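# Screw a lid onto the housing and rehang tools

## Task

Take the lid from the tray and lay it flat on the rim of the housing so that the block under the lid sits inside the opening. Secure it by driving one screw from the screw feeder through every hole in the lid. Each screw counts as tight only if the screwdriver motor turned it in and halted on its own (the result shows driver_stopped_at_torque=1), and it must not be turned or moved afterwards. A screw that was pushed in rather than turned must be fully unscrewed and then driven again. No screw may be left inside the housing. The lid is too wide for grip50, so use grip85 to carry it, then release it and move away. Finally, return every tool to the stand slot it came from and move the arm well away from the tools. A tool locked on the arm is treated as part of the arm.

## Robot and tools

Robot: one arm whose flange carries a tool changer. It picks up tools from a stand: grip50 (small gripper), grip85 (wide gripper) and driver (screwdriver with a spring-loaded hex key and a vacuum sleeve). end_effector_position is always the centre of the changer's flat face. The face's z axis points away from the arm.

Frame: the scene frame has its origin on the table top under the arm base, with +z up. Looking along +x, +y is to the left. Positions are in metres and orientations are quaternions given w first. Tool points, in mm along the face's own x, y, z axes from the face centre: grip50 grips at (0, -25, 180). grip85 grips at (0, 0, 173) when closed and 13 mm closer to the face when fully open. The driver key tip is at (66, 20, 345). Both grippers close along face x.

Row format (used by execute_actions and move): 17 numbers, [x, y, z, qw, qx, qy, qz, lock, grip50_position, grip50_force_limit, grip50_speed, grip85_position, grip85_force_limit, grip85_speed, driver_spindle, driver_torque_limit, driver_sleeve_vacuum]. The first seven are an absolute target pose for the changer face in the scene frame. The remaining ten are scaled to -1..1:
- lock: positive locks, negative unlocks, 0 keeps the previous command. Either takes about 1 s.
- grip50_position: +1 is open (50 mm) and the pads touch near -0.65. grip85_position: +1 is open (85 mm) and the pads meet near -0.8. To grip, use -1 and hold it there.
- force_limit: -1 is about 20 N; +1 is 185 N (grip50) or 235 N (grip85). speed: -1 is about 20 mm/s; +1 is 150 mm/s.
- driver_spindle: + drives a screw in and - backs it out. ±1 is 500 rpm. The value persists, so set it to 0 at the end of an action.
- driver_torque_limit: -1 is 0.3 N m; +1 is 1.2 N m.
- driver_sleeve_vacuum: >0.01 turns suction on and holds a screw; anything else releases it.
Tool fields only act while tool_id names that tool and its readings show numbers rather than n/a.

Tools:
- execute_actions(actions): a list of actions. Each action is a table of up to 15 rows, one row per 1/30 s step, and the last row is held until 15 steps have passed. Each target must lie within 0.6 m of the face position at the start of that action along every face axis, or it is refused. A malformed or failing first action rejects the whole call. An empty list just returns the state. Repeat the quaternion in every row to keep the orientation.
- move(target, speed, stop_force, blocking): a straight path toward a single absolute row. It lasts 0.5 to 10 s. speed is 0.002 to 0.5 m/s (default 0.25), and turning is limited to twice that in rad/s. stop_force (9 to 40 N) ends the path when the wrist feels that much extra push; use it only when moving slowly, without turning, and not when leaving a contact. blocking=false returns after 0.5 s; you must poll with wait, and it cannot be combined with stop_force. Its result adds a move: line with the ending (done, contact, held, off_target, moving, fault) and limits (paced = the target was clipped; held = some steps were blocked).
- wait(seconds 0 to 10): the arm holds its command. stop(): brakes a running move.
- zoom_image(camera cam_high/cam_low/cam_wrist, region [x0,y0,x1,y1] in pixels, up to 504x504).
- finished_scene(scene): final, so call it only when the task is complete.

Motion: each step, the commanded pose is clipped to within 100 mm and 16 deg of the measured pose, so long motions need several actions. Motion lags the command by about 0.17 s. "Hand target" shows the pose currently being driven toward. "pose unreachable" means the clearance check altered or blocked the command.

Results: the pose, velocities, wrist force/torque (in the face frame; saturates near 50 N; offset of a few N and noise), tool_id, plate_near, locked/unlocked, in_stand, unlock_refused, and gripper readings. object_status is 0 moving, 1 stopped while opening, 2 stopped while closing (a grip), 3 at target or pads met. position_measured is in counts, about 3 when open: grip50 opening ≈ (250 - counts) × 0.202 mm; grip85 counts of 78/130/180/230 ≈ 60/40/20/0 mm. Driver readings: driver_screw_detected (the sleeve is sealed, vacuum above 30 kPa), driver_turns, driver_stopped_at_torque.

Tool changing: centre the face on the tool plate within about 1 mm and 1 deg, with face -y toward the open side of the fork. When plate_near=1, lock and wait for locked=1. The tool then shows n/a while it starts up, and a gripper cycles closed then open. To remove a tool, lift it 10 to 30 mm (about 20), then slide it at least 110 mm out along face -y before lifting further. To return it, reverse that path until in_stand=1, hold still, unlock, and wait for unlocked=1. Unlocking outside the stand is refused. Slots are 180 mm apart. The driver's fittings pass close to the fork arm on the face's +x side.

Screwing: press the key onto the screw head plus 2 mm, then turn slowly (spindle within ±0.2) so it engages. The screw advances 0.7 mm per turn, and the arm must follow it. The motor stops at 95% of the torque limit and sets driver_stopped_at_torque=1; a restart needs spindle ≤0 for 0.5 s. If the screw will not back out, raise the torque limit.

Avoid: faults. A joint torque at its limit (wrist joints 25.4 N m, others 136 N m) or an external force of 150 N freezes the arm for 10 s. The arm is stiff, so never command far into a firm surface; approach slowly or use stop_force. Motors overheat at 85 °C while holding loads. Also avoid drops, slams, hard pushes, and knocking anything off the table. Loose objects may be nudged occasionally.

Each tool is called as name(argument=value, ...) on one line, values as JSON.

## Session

execute_actions(actions=[])

Scene clock: 0.00 s.
end_effector_position=(+0.4262, -0.0030, +0.3554) locked=0 unlocked=1 plate_near=0 in_stand=0 unlock_refused=0 tool_id=none grip50_position_measured=n/a grip50_object_status=n/a grip85_position_measured=n/a grip85_object_status=n/a driver_sleeve_vacuum_kpa=n/a driver_screw_detected=n/a driver_stopped_at_torque=n/a driver_turns=n/a end_effector_quat_wxyz=(+0.007, +0.713, +0.701, -0.002) end_effector_velocity=(+0.000, +0.000, +0.000) end_effector_angular_velocity=(-0.001, -0.000, +0.001)
Joint positions: [-0.315 -1.721  2.043 -1.89  -1.569 -1.887]
Joint velocities: [ 0.    -0.    -0.    -0.    -0.001 -0.   ]
Wrist force (N, on the end effector, along its own x y z axes, offset not removed): no reading
Wrist torque (N m, same axes, about the end effector's origin, offset not removed): no reading
Hand target: +0.426, -0.003, +0.355; +0.007, +0.713, +0.701, -0.002

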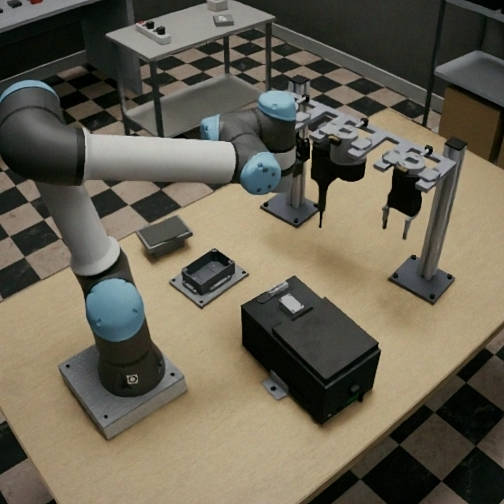

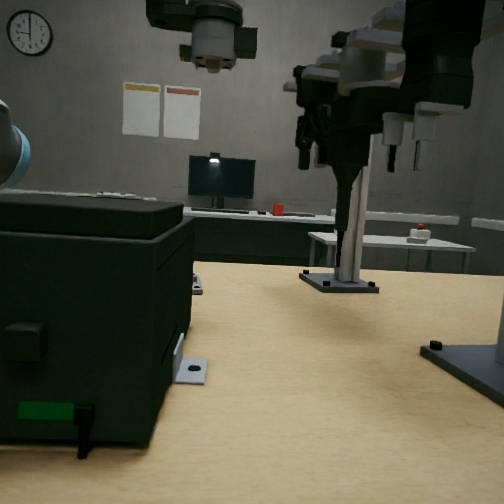

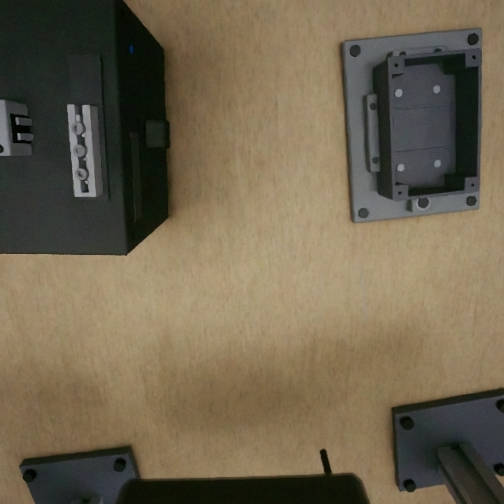

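move(target=[0.50, 0.08, 0.62, 0, 0.7071, 0.7071, 0, 0, 1, 0, 0, 1, 0, 0, 0, 0, 0], speed=0.25)

Scene clock: 8.63 s.
end_effector_position=(+0.5004, +0.0800, +0.6197) locked=0 unlocked=1 plate_near=0 in_stand=0 unlock_refused=0 tool_id=none grip50_position_measured=n/a grip50_object_status=n/a grip85_position_measured=n/a grip85_object_status=n/a driver_sleeve_vacuum_kpa=n/a driver_screw_detected=n/a driver_stopped_at_torque=n/a driver_turns=n/a end_effector_quat_wxyz=(+0.000, +0.707, +0.707, -0.000) end_effector_velocity=(+0.001, -0.000, +0.001) end_effector_angular_velocity=(-0.000, +0.002, -0.001)
Joint positions: [-0.108 -1.506  1.148 -1.201 -1.559 -1.697]
Joint velocities: [ 0.     0.005 -0.01   0.007 -0.     0.001]
Wrist force (N, on the end effector, along its own x y z axes, offset not removed): [0.7 -1.6 -2.8]
Wrist torque (N m, same axes, about the end effector's origin, offset not removed): [-0.06 0.14 0.22]
Hand target: +0.500, +0.080, +0.620; +0.000, +0.707, +0.707, -0.000
Off the commanded pose: 0.000 m, 0 deg.
move: done

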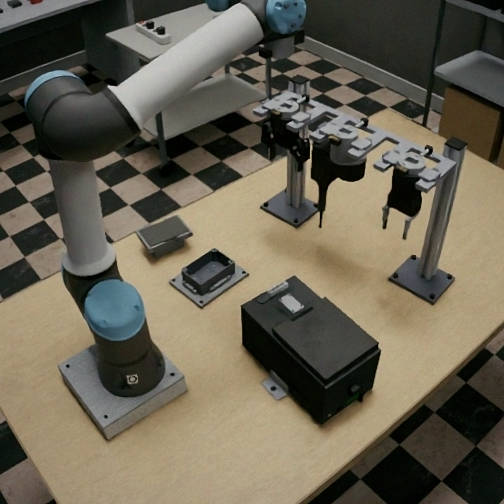

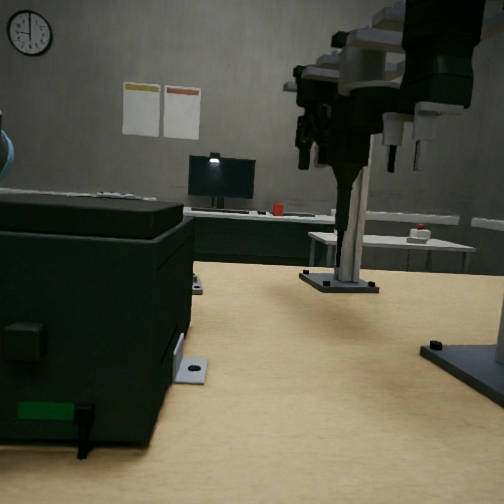

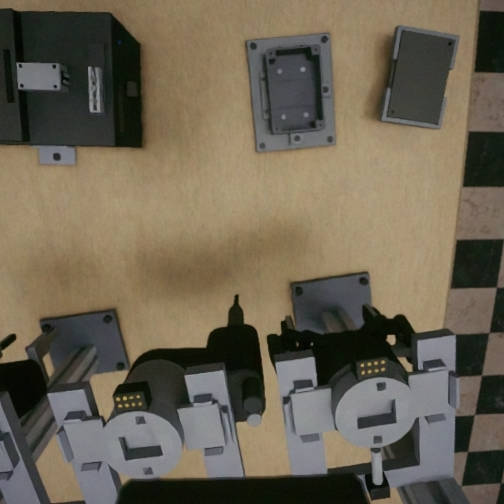

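zoom_image(camera="cam_wrist", region=[40, 320, 480, 504])

zoom_image(camera="cam_wrist", region=[230, 10, 480, 170])

Region (40, 320, 480, 504) of cam_wrist's 504x504 image, scaled by 1.145, with more detail than that image has; it fills the top 211 rows of this view, and the rest is white.

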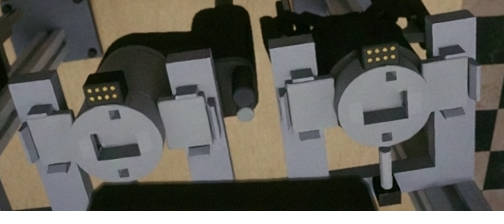

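Region (230, 10, 480, 170) of cam_wrist's 504x504 image, scaled by 2.016, with more detail than that image has; it fills the top 323 rows of this view, and the rest is white.

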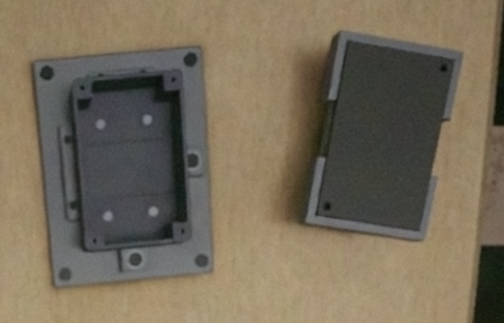

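move(target=[0.6047, 0.1776, 0.4995, 0, 0.6514, 0.7587, 0, 0, 1, 0, 0, 1, 0, 0, 0, 0, 0], speed=0.2)

zoom_image(camera="cam_wrist", region=[150, 250, 350, 450])

Scene clock: 27.40 s.
end_effector_position=(+0.6042, +0.1778, +0.4994) locked=0 unlocked=1 plate_near=0 in_stand=0 unlock_refused=0 tool_id=none grip50_position_measured=n/a grip50_object_status=n/a grip85_position_measured=n/a grip85_object_status=n/a driver_sleeve_vacuum_kpa=n/a driver_screw_detected=n/a driver_stopped_at_torque=n/a driver_turns=n/a end_effector_quat_wxyz=(+0.000, +0.651, +0.759, -0.000) end_effector_velocity=(+0.001, +0.001, -0.001) end_effector_angular_velocity=(+0.000, +0.001, +0.001)
Joint positions: [ 0.077 -1.264  1.17  -1.469 -1.557 -1.664]
Joint velocities: [ 0.002  0.003 -0.001 -0.001  0.     0.   ]
Wrist force (N, on the end effector, along its own x y z axes, offset not removed): [-0.5 -3.3 0.1]
Wrist torque (N m, same axes, about the end effector's origin, offset not removed): [-0.18 -0.02 0.01]
Hand target: +0.604, +0.178, +0.499; +0.000, +0.651, +0.759, -0.000
Off the commanded pose: 0.001 m, 0 deg.
move: done

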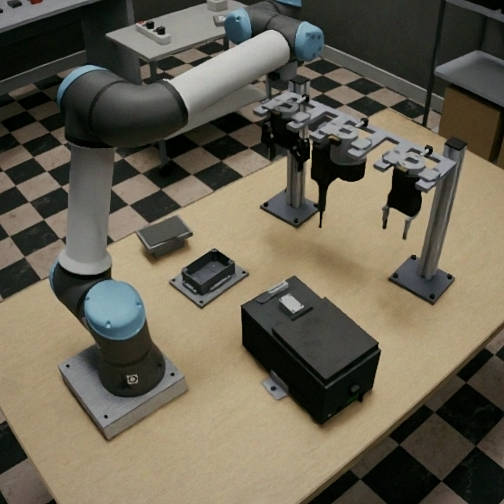

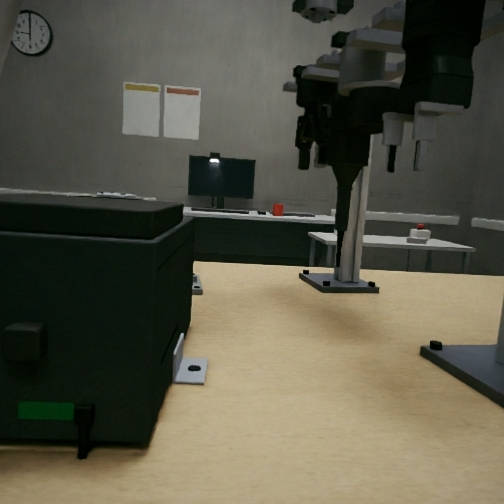

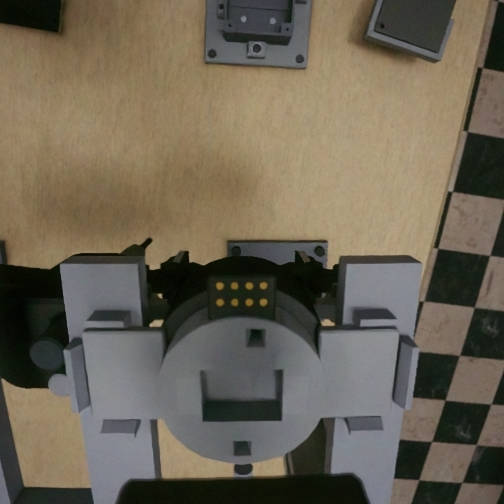

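Region (150, 250, 350, 450) of cam_wrist's 504x504 image, scaled by 2.520, with more detail than that image has.

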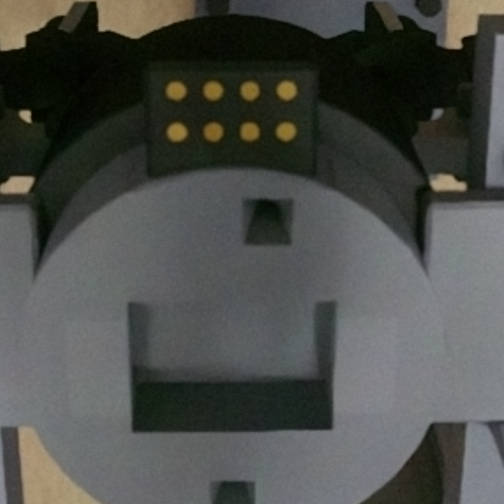

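move(target=[0.6105, 0.1758, 0.4995, 0, 0.6613, 0.7501, 0, 0, 1, 0, 0, 1, 0, 0, 0, 0, 0], speed=0.05)

zoom_image(camera="cam_wrist", region=[150, 250, 350, 450])

Scene clock: 42.70 s.
end_effector_position=(+0.6103, +0.1759, +0.4995) locked=0 unlocked=1 plate_near=0 in_stand=0 unlock_refused=0 tool_id=none grip50_position_measured=n/a grip50_object_status=n/a grip85_position_measured=n/a grip85_object_status=n/a driver_sleeve_vacuum_kpa=n/a driver_screw_detected=n/a driver_stopped_at_torque=n/a driver_turns=n/a end_effector_quat_wxyz=(+0.000, +0.661, +0.750, +0.000) end_effector_velocity=(+0.002, +0.000, -0.000) end_effector_angular_velocity=(+0.001, +0.000, -0.008)
Joint positions: [ 0.074 -1.25   1.152 -1.464 -1.556 -1.642]
Joint velocities: [ 0.     0.005 -0.006  0.002  0.001  0.008]
Wrist force (N, on the end effector, along its own x y z axes, offset not removed): [0.4 1.7 4.3]
Wrist torque (N m, same axes, about the end effector's origin, offset not removed): [0.28 -0.08 0.08]
Hand target: +0.611, +0.176, +0.499; -0.000, +0.661, +0.750, +0.000
Off the commanded pose: 0.000 m, 0 deg.
move: done

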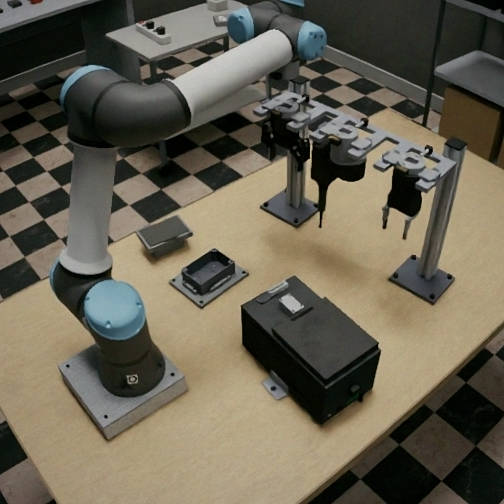

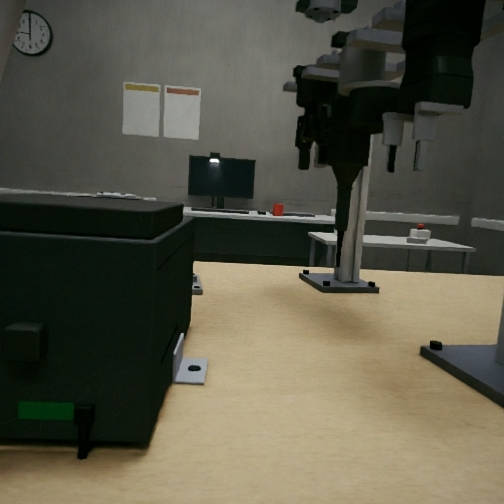

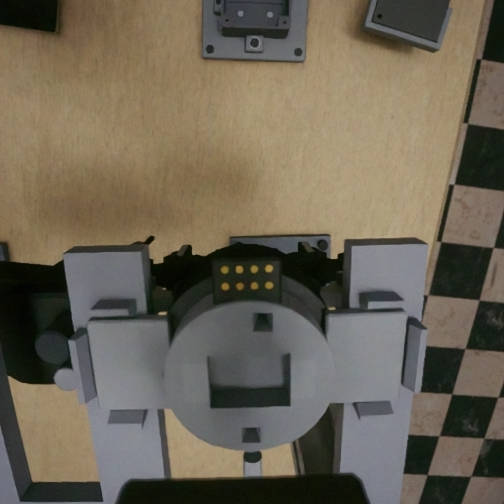

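Region (150, 250, 350, 450) of cam_wrist's 504x504 image, scaled by 2.520, with more detail than that image has.

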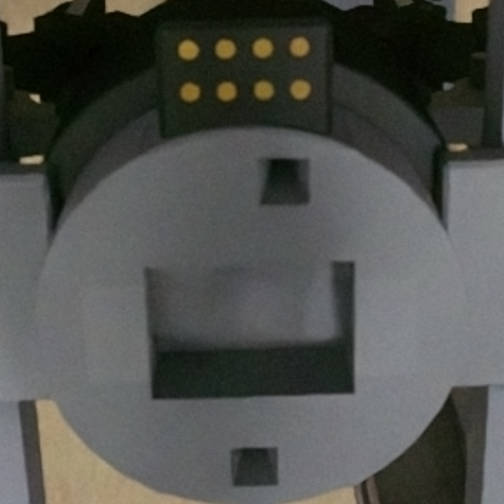

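move(target=[0.6105, 0.1757, 0.418, 0, 0.6613, 0.7501, 0, 0, 1, 0, 0, 1, 0, 0, 0, 0, 0], speed=0.1)

move(target=[0.6105, 0.1757, 0.4085, 0, 0.6613, 0.7501, 0, 0, 1, 0, 0, 1, 0, 0, 0, 0, 0], speed=0.005, stop_force=10)

Scene clock: 50.33 s.
end_effector_position=(+0.6104, +0.1757, +0.4187) locked=0 unlocked=1 plate_near=0 in_stand=0 unlock_refused=0 tool_id=none grip50_position_measured=n/a grip50_object_status=n/a grip85_position_measured=n/a grip85_object_status=n/a driver_sleeve_vacuum_kpa=n/a driver_screw_detected=n/a driver_stopped_at_torque=n/a driver_turns=n/a end_effector_quat_wxyz=(+0.000, +0.661, +0.750, +0.000) end_effector_velocity=(+0.001, -0.001, -0.002) end_effector_angular_velocity=(-0.002, -0.003, -0.002)
Joint positions: [ 0.075 -1.25   1.359 -1.672 -1.556 -1.64 ]
Joint velocities: [-0.001  0.     0.005 -0.008 -0.002  0.001]
Wrist force (N, on the end effector, along its own x y z axes, offset not removed): [1.4 -9.8 -48.1]
Wrist torque (N m, same axes, about the end effector's origin, offset not removed): [0.20 -0.80 0.19]
Hand target: +0.610, +0.176, +0.418; -0.000, +0.661, +0.750, -0.000
Off the commanded pose: 0.001 m, 0 deg.
move: done

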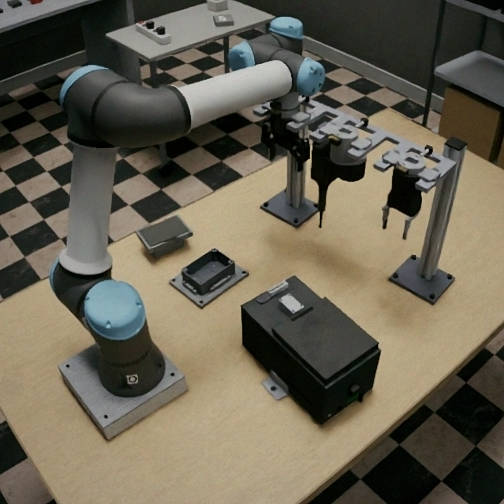

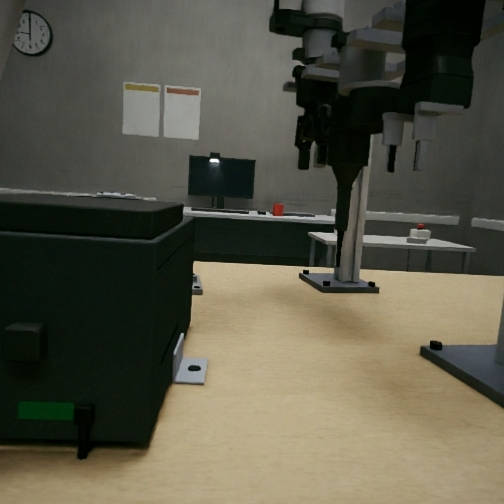

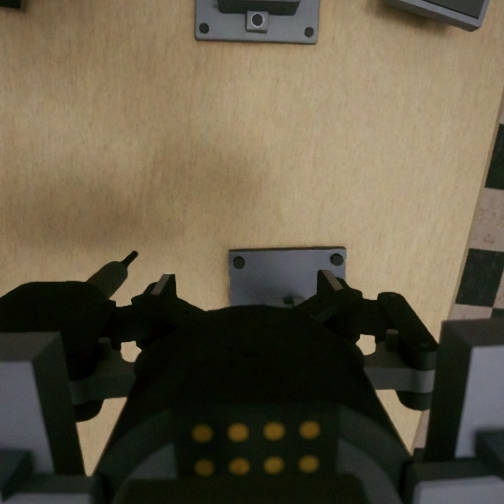

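Scene clock: 50.83 s.
end_effector_position=(+0.6103, +0.1757, +0.4186) locked=0 unlocked=1 plate_near=0 in_stand=0 unlock_refused=0 tool_id=none grip50_position_measured=n/a grip50_object_status=n/a grip85_position_measured=n/a grip85_object_status=n/a driver_sleeve_vacuum_kpa=n/a driver_screw_detected=n/a driver_stopped_at_torque=n/a driver_turns=n/a end_effector_quat_wxyz=(+0.000, +0.661, +0.750, +0.000) end_effector_velocity=(-0.000, -0.001, -0.000) end_effector_angular_velocity=(-0.000, +0.001, -0.000)
Joint positions: [ 0.075 -1.25   1.359 -1.672 -1.556 -1.64 ]
Joint velocities: [-0.001 -0.     0.001  0.001 -0.    -0.001]
Wrist force (N, on the end effector, along its own x y z axes, offset not removed): [1.3 -6.6 -50.0]
Wrist torque (N m, same axes, about the end effector's origin, offset not removed): [-0.17 -0.91 0.12]
Hand target: +0.610, +0.176, +0.419; +0.000, +0.661, +0.750, +0.000
Off the commanded pose: 0.010 m, 0 deg.
move: contact

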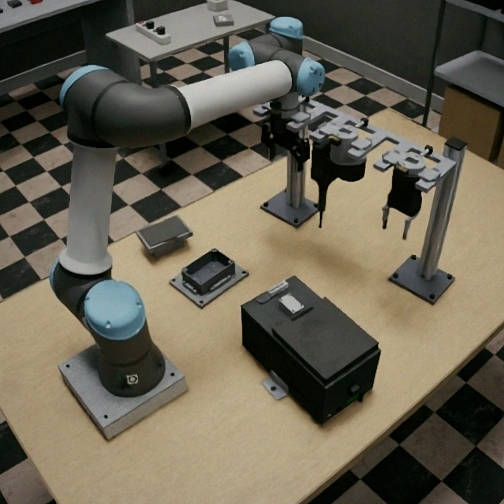

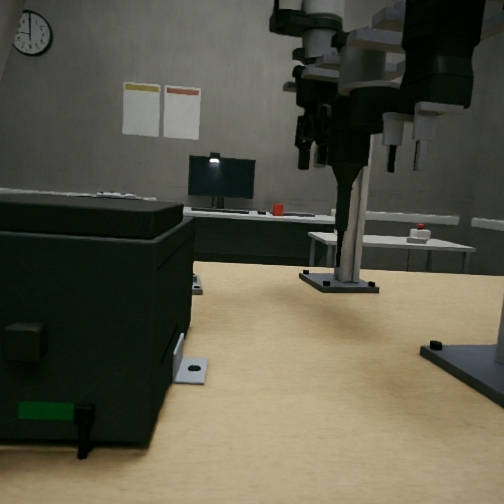

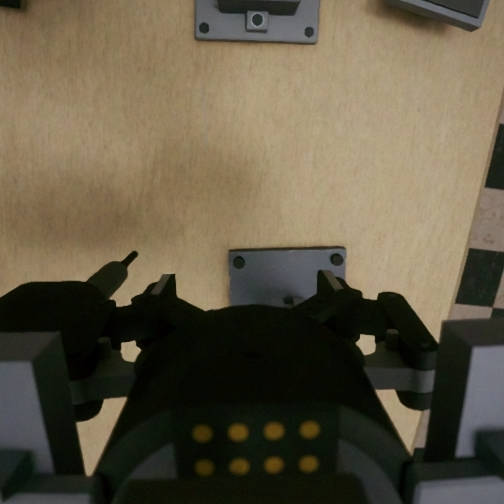

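move(target=[0.6105, 0.1757, 0.423, 0, 0.6613, 0.7501, 0, 0, 1, 0, 0, 1, 0, 0, 0, 0, 0], speed=0.02)

Scene clock: 56.10 s.
end_effector_position=(+0.6105, +0.1758, +0.4228) locked=0 unlocked=1 plate_near=0 in_stand=0 unlock_refused=0 tool_id=none grip50_position_measured=n/a grip50_object_status=n/a grip85_position_measured=n/a grip85_object_status=n/a driver_sleeve_vacuum_kpa=n/a driver_screw_detected=n/a driver_stopped_at_torque=n/a driver_turns=n/a end_effector_quat_wxyz=(-0.000, +0.661, +0.750, -0.000) end_effector_velocity=(+0.000, -0.000, +0.001) end_effector_angular_velocity=(-0.001, +0.000, -0.000)
Joint positions: [ 0.075 -1.25   1.348 -1.66  -1.556 -1.64 ]
Joint velocities: [ 0.    -0.    -0.003  0.004 -0.001  0.   ]
Wrist force (N, on the end effector, along its own x y z axes, offset not removed): [4.2 -1.0 3.3]
Wrist torque (N m, same axes, about the end effector's origin, offset not removed): [-0.02 -0.21 0.14]
Hand target: +0.611, +0.176, +0.423; +0.000, +0.661, +0.750, +0.000
Off the commanded pose: 0.000 m, 0 deg.
move: done

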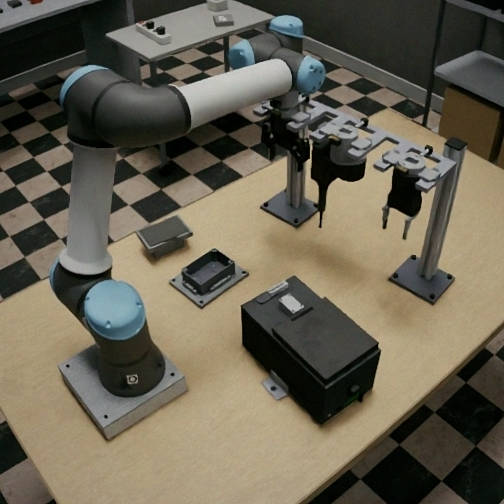

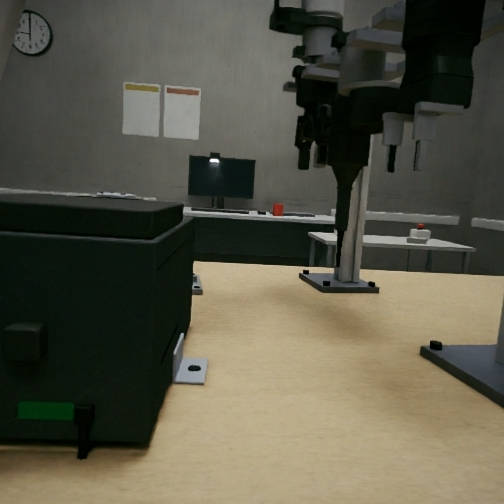

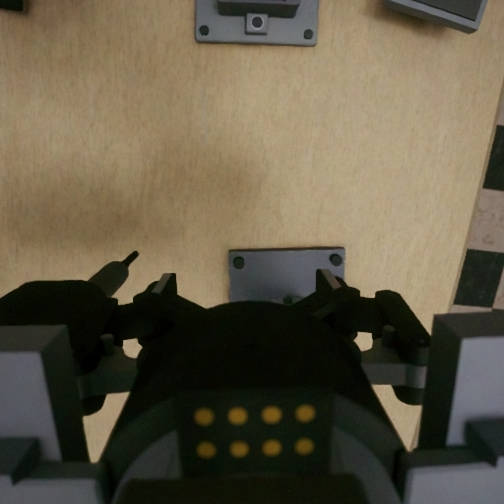

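zoom_image(camera="cam_wrist", region=[90, 354, 410, 504])

zoom_image(camera="cam_low", region=[260, 0, 400, 120])

Region (90, 354, 410, 504) of cam_wrist's 504x504 image, scaled by 1.575, with more detail than that image has; it fills the top 236 rows of this view, and the rest is white.

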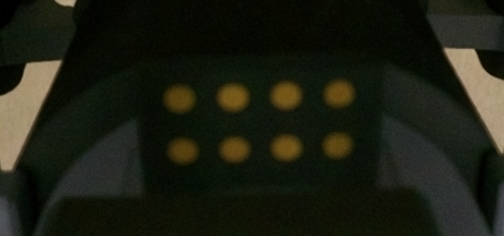

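Region (260, 0, 400, 120) of cam_low's 504x504 image, scaled by 3.600, with more detail than that image has; it fills the top 432 rows of this view, and the rest is white.

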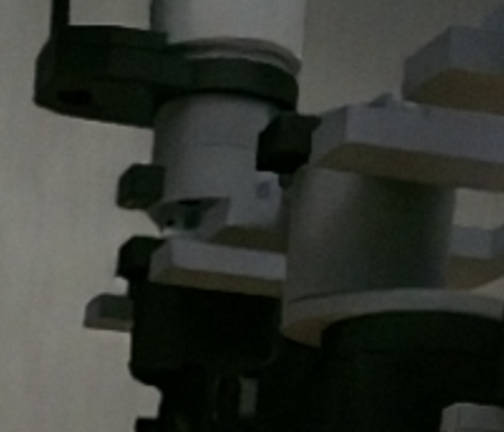

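move(target=[0.6103, 0.1773, 0.4215, 0, 0.6613, 0.7501, 0, 0, 1, 0, 0, 1, 0, 0, 0, 0, 0], speed=0.01)

move(target=[0.6103, 0.1773, 0.4085, 0, 0.6613, 0.7501, 0, 0, 1, 0, 0, 1, 0, 0, 0, 0, 0], speed=0.004, stop_force=10)

Scene clock: 99.17 s.
end_effector_position=(+0.6103, +0.1772, +0.4216) locked=0 unlocked=1 plate_near=0 in_stand=0 unlock_refused=0 tool_id=none grip50_position_measured=n/a grip50_object_status=n/a grip85_position_measured=n/a grip85_object_status=n/a driver_sleeve_vacuum_kpa=n/a driver_screw_detected=n/a driver_stopped_at_torque=n/a driver_turns=n/a end_effector_quat_wxyz=(+0.000, +0.661, +0.750, +0.000) end_effector_velocity=(-0.000, +0.001, -0.001) end_effector_angular_velocity=(+0.001, +0.000, +0.000)
Joint positions: [ 0.078 -1.25   1.35  -1.663 -1.556 -1.637]
Joint velocities: [ 0.001  0.     0.001 -0.002  0.001  0.001]
Wrist force (N, on the end effector, along its own x y z axes, offset not removed): [0.3 2.0 4.3]
Wrist torque (N m, same axes, about the end effector's origin, offset not removed): [0.17 -0.04 -0.04]
Hand target: +0.610, +0.177, +0.421; +0.000, +0.661, +0.750, -0.000
Off the commanded pose: 0.000 m, 0 deg.
move: done

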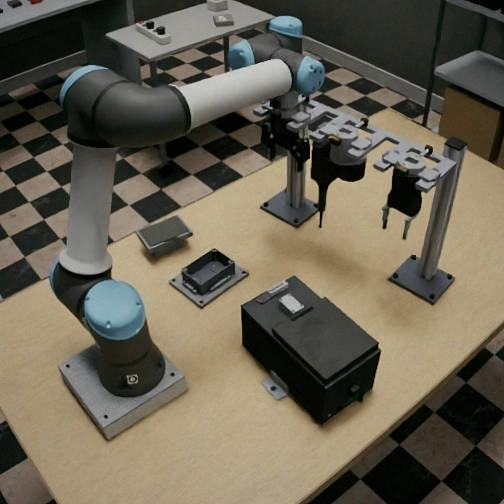

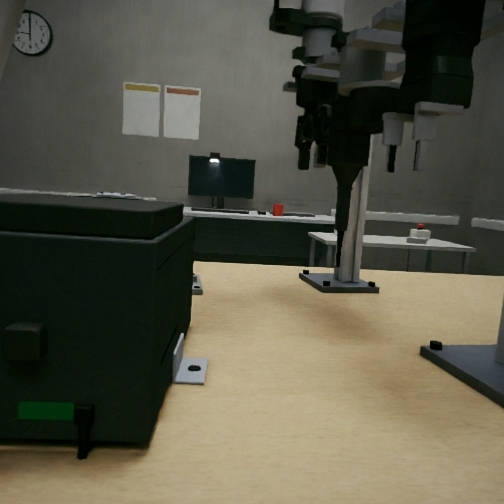

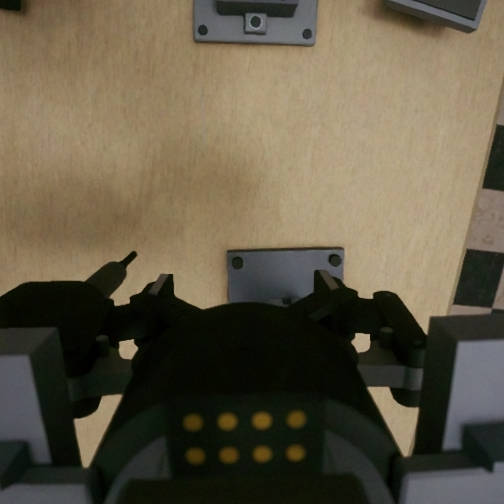

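Scene clock: 100.40 s.
end_effector_position=(+0.6103, +0.1773, +0.4181) locked=0 unlocked=1 plate_near=0 in_stand=0 unlock_refused=0 tool_id=none grip50_position_measured=n/a grip50_object_status=n/a grip85_position_measured=n/a grip85_object_status=n/a driver_sleeve_vacuum_kpa=n/a driver_screw_detected=n/a driver_stopped_at_torque=n/a driver_turns=n/a end_effector_quat_wxyz=(+0.000, +0.661, +0.750, +0.000) end_effector_velocity=(-0.000, -0.000, +0.001) end_effector_angular_velocity=(-0.001, +0.002, +0.002)
Joint positions: [ 0.078 -1.249  1.358 -1.672 -1.556 -1.637]
Joint velocities: [ 0.    -0.    -0.003  0.005 -0.001 -0.002]
Wrist force (N, on the end effector, along its own x y z axes, offset not removed): [-1.7 7.8 -23.4]
Wrist torque (N m, same axes, about the end effector's origin, offset not removed): [0.09 0.09 -0.17]
Hand target: +0.610, +0.177, +0.418; +0.000, +0.661, +0.750, +0.000
Off the commanded pose: 0.010 m, 0 deg.
move: contact

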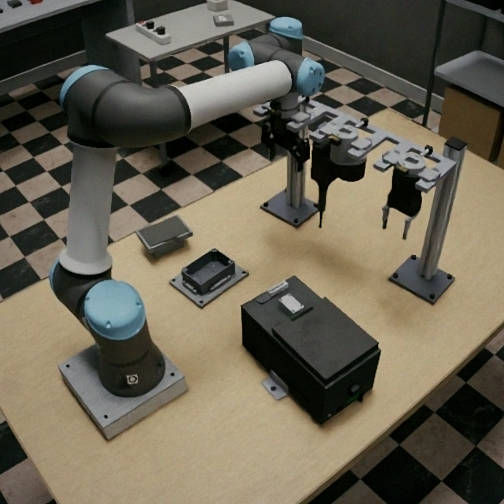

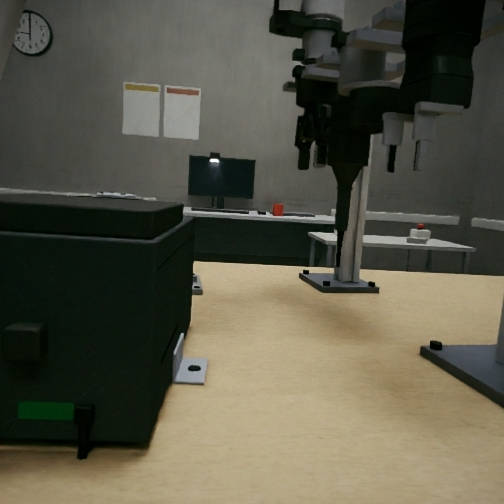

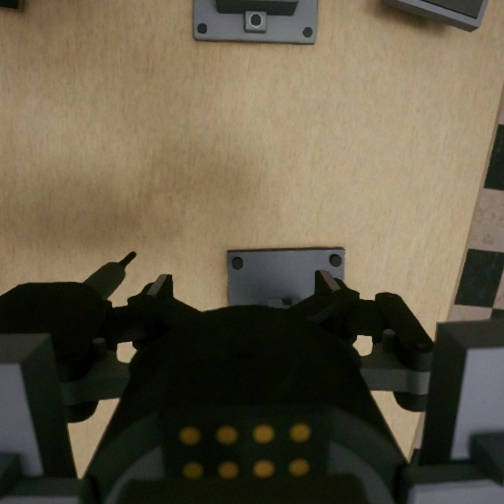

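move(target=[0.6107, 0.1774, 0.4200, 0, 0.6613, 0.7501, 0, 0, 1, 0, 0, 1, 0, 0, 0, 0, 0], speed=0.01)

move(target=[0.6112, 0.1774, 0.4200, 0, 0.6613, 0.7501, 0, 0, 1, 0, 0, 1, 0, 0, 0, 0, 0], speed=0.01)

move(target=[0.6112, 0.1774, 0.4085, 0, 0.6613, 0.7501, 0, 0, 1, 0, 0, 1, 0, 0, 0, 0, 0], speed=0.004, stop_force=10)

Scene clock: 110.60 s.
end_effector_position=(+0.6107, +0.1774, +0.4199) locked=0 unlocked=1 plate_near=0 in_stand=0 unlock_refused=0 tool_id=none grip50_position_measured=n/a grip50_object_status=n/a grip85_position_measured=n/a grip85_object_status=n/a driver_sleeve_vacuum_kpa=n/a driver_screw_detected=n/a driver_stopped_at_torque=n/a driver_turns=n/a end_effector_quat_wxyz=(+0.000, +0.661, +0.750, +0.000) end_effector_velocity=(+0.000, -0.000, +0.001) end_effector_angular_velocity=(+0.001, +0.000, -0.001)
Joint positions: [ 0.078 -1.248  1.353 -1.667 -1.556 -1.637]
Joint velocities: [-0.001  0.    -0.002  0.002  0.001 -0.   ]
Wrist force (N, on the end effector, along its own x y z axes, offset not removed): [2.2 -5.3 2.8]
Wrist torque (N m, same axes, about the end effector's origin, offset not removed): [-0.03 -0.15 -0.06]
Hand target: +0.611, +0.177, +0.420; +0.000, +0.661, +0.750, +0.000
Off the commanded pose: 0.000 m, 0 deg.
move: done

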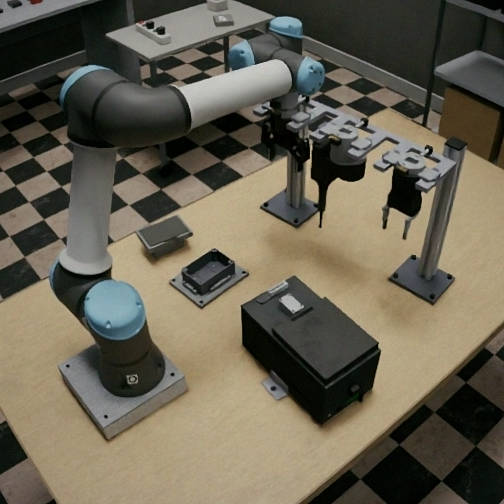

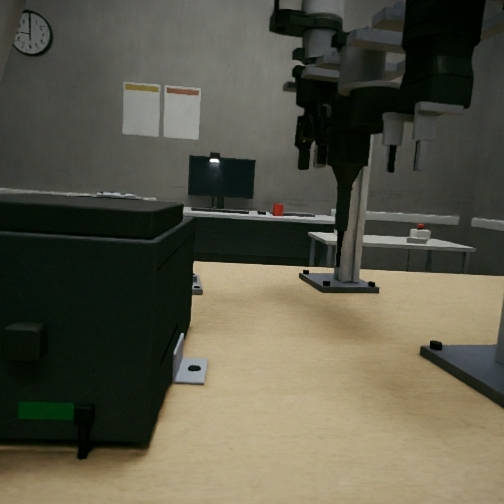

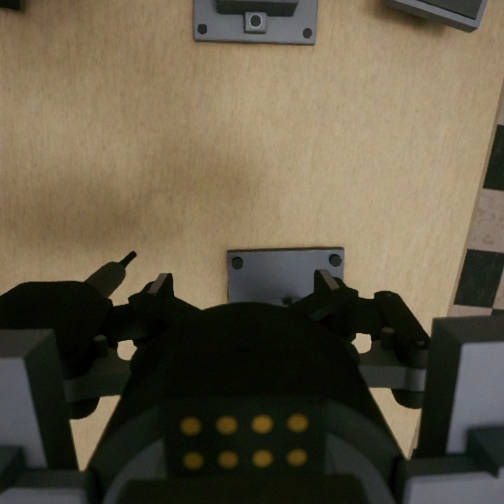

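Scene clock: 111.30 s.
end_effector_position=(+0.6112, +0.1774, +0.4200) locked=0 unlocked=1 plate_near=0 in_stand=0 unlock_refused=0 tool_id=none grip50_position_measured=n/a grip50_object_status=n/a grip85_position_measured=n/a grip85_object_status=n/a driver_sleeve_vacuum_kpa=n/a driver_screw_detected=n/a driver_stopped_at_torque=n/a driver_turns=n/a end_effector_quat_wxyz=(-0.000, +0.661, +0.750, +0.000) end_effector_velocity=(+0.000, +0.000, +0.000) end_effector_angular_velocity=(+0.000, +0.000, +0.001)
Joint positions: [ 0.078 -1.247  1.351 -1.666 -1.556 -1.637]
Joint velocities: [ 0.001  0.001 -0.001  0.001  0.    -0.001]
Wrist force (N, on the end effector, along its own x y z axes, offset not removed): [3.5 -0.5 5.4]
Wrist torque (N m, same axes, about the end effector's origin, offset not removed): [0.27 -0.24 0.13]
Hand target: +0.611, +0.177, +0.420; +0.000, +0.661, +0.750, +0.000
Off the commanded pose: 0.000 m, 0 deg.
move: done

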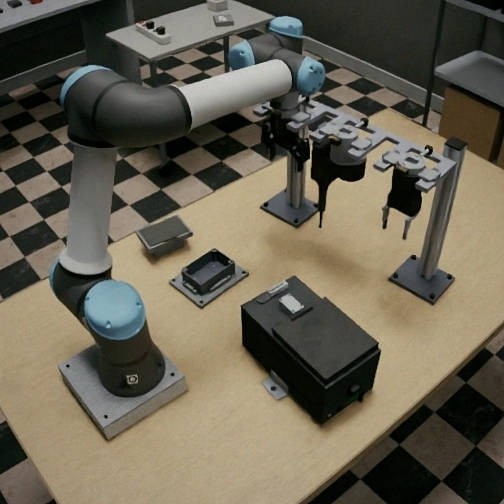

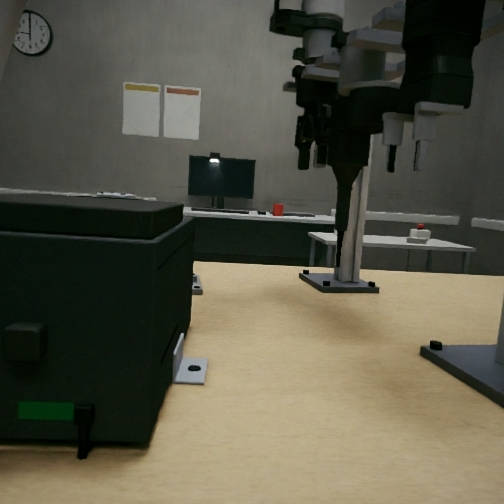

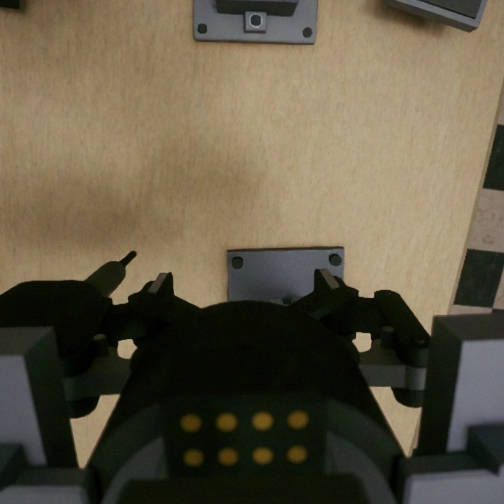

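Scene clock: 112.63 s.
end_effector_position=(+0.6112, +0.1774, +0.4161) locked=0 unlocked=1 plate_near=0 in_stand=0 unlock_refused=0 tool_id=none grip50_position_measured=n/a grip50_object_status=n/a grip85_position_measured=n/a grip85_object_status=n/a driver_sleeve_vacuum_kpa=n/a driver_screw_detected=n/a driver_stopped_at_torque=n/a driver_turns=n/a end_effector_quat_wxyz=(+0.000, +0.661, +0.750, +0.000) end_effector_velocity=(-0.000, +0.000, +0.001) end_effector_angular_velocity=(+0.001, +0.002, +0.001)
Joint positions: [ 0.078 -1.246  1.36  -1.676 -1.556 -1.637]
Joint velocities: [ 0.    -0.    -0.003  0.005  0.001 -0.001]
Wrist force (N, on the end effector, along its own x y z axes, offset not removed): [2.2 3.3 -22.5]
Wrist torque (N m, same axes, about the end effector's origin, offset not removed): [0.17 -0.26 0.09]
Hand target: +0.611, +0.177, +0.416; +0.000, +0.661, +0.750, +0.000
Off the commanded pose: 0.008 m, 0 deg.
move: contact

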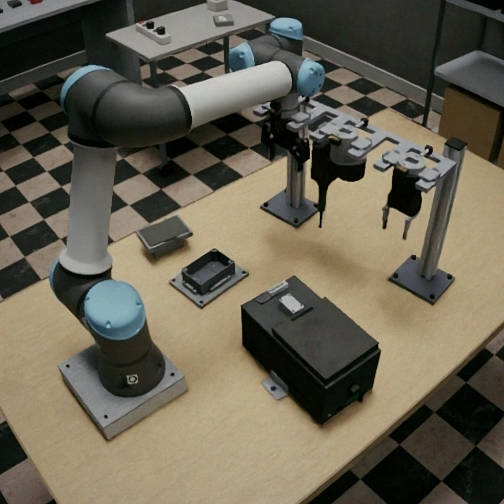

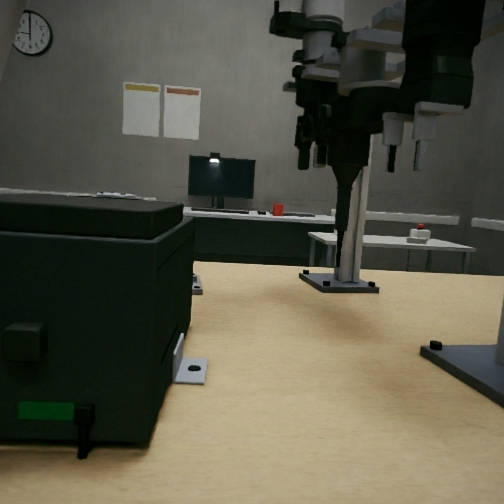

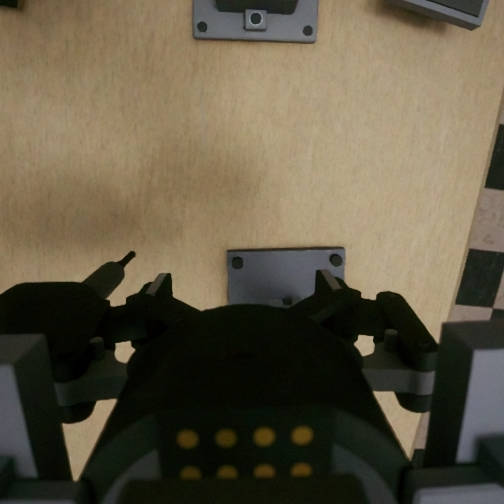

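wait(seconds=0.3)

wait(seconds=0.3)

zoom_image(camera="cam_wrist", region=[90, 354, 410, 504])

zoom_image(camera="cam_low", region=[270, 20, 370, 100])

Scene clock: 119.13 s.
end_effector_position=(+0.6112, +0.1774, +0.4163) locked=0 unlocked=1 plate_near=0 in_stand=0 unlock_refused=0 tool_id=none grip50_position_measured=n/a grip50_object_status=n/a grip85_position_measured=n/a grip85_object_status=n/a driver_sleeve_vacuum_kpa=n/a driver_screw_detected=n/a driver_stopped_at_torque=n/a driver_turns=n/a end_effector_quat_wxyz=(+0.000, +0.661, +0.750, +0.000) end_effector_velocity=(-0.000, -0.000, -0.000) end_effector_angular_velocity=(-0.001, +0.001, +0.000)
Joint positions: [ 0.078 -1.246  1.359 -1.676 -1.556 -1.637]
Joint velocities: [-0.     0.     0.001 -0.    -0.001 -0.   ]
Wrist force (N, on the end effector, along its own x y z axes, offset not removed): [2.6 3.7 -10.6]
Wrist torque (N m, same axes, about the end effector's origin, offset not removed): [0.09 -0.11 -0.02]
Hand target: +0.611, +0.177, +0.416; +0.000, +0.661, +0.750, +0.000
Off the commanded pose: 0.008 m, 0 deg.
wait: 0.30 s; at rest from the start

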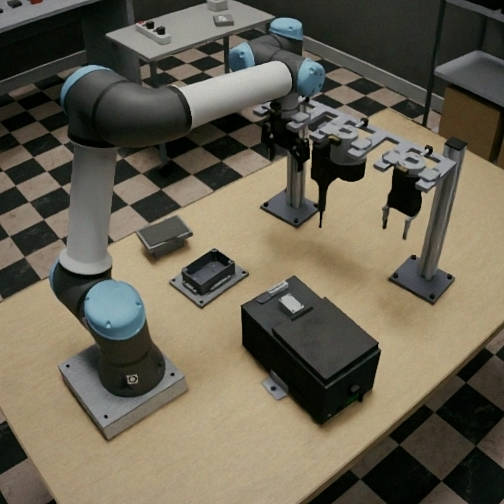

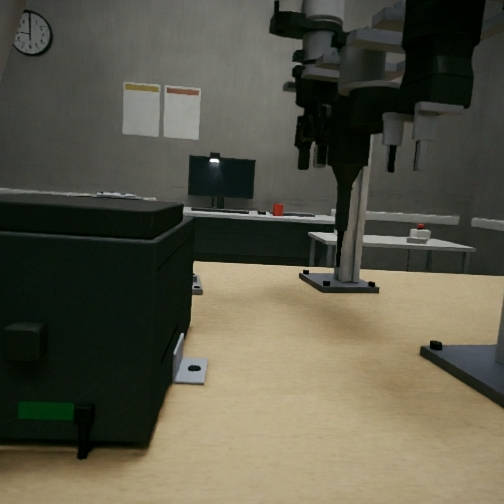

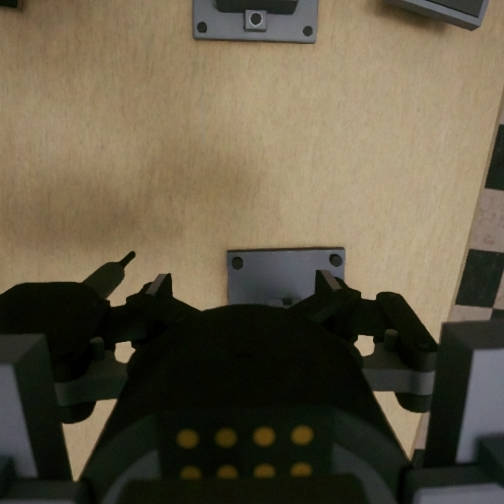

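Scene clock: 119.43 s.
end_effector_position=(+0.6112, +0.1774, +0.4163) locked=0 unlocked=1 plate_near=0 in_stand=0 unlock_refused=0 tool_id=none grip50_position_measured=n/a grip50_object_status=n/a grip85_position_measured=n/a grip85_object_status=n/a driver_sleeve_vacuum_kpa=n/a driver_screw_detected=n/a driver_stopped_at_torque=n/a driver_turns=n/a end_effector_quat_wxyz=(+0.000, +0.661, +0.750, +0.000) end_effector_velocity=(-0.000, +0.001, -0.000) end_effector_angular_velocity=(+0.001, +0.000, +0.001)
Joint positions: [ 0.078 -1.246  1.359 -1.676 -1.556 -1.637]
Joint velocities: [ 0.001  0.     0.     0.     0.001 -0.   ]
Wrist force (N, on the end effector, along its own x y z axes, offset not removed): [-1.2 6.0 -10.6]
Wrist torque (N m, same axes, about the end effector's origin, offset not removed): [0.09 -0.03 0.05]
Hand target: +0.611, +0.177, +0.416; +0.000, +0.661, +0.750, +0.000
Off the commanded pose: 0.008 m, 0 deg.
wait: 0.30 s; at rest by 0.17 s

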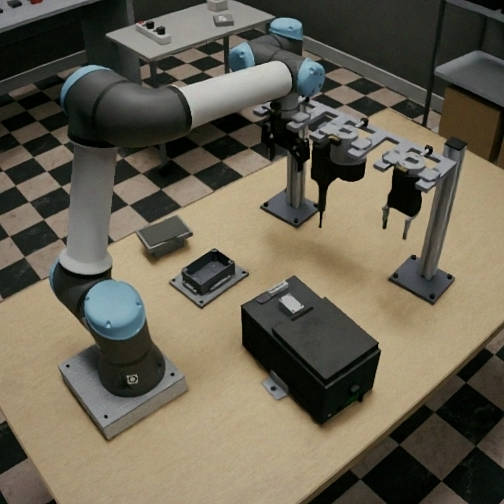

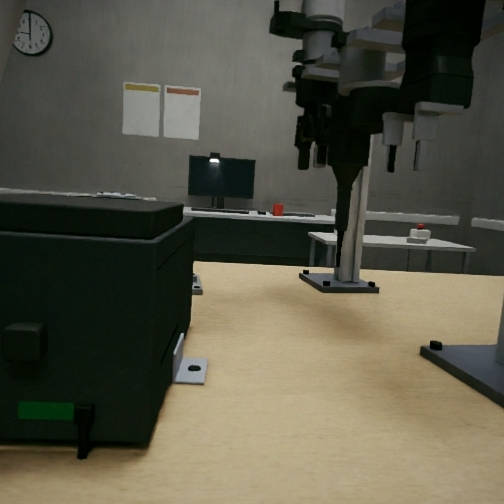

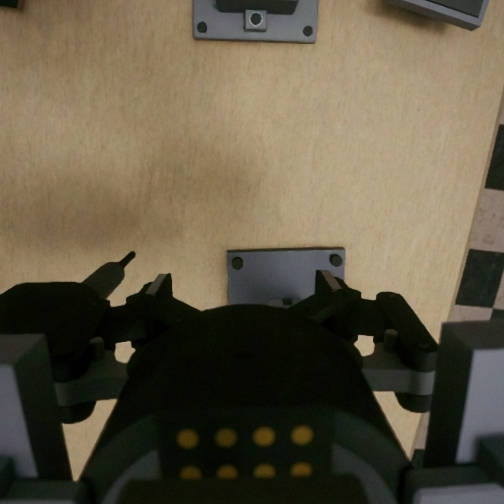

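Region (90, 354, 410, 504) of cam_wrist's 504x504 image, scaled by 1.575, with more detail than that image has; it fills the top 236 rows of this view, and the rest is white.

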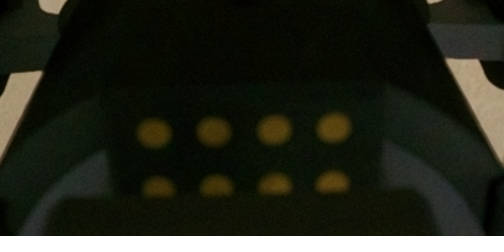

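Region (270, 20, 370, 100) of cam_low's 504x504 image, scaled by 5.040, with more detail than that image has; it fills the top 403 rows of this view, and the rest is white.

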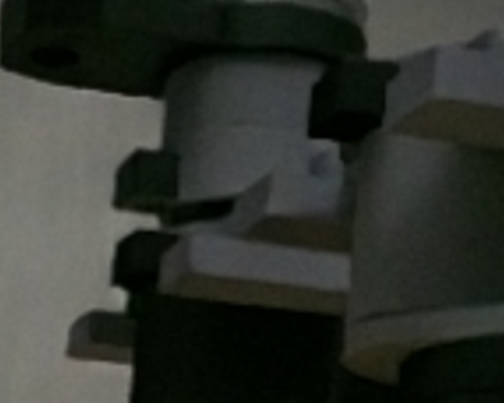

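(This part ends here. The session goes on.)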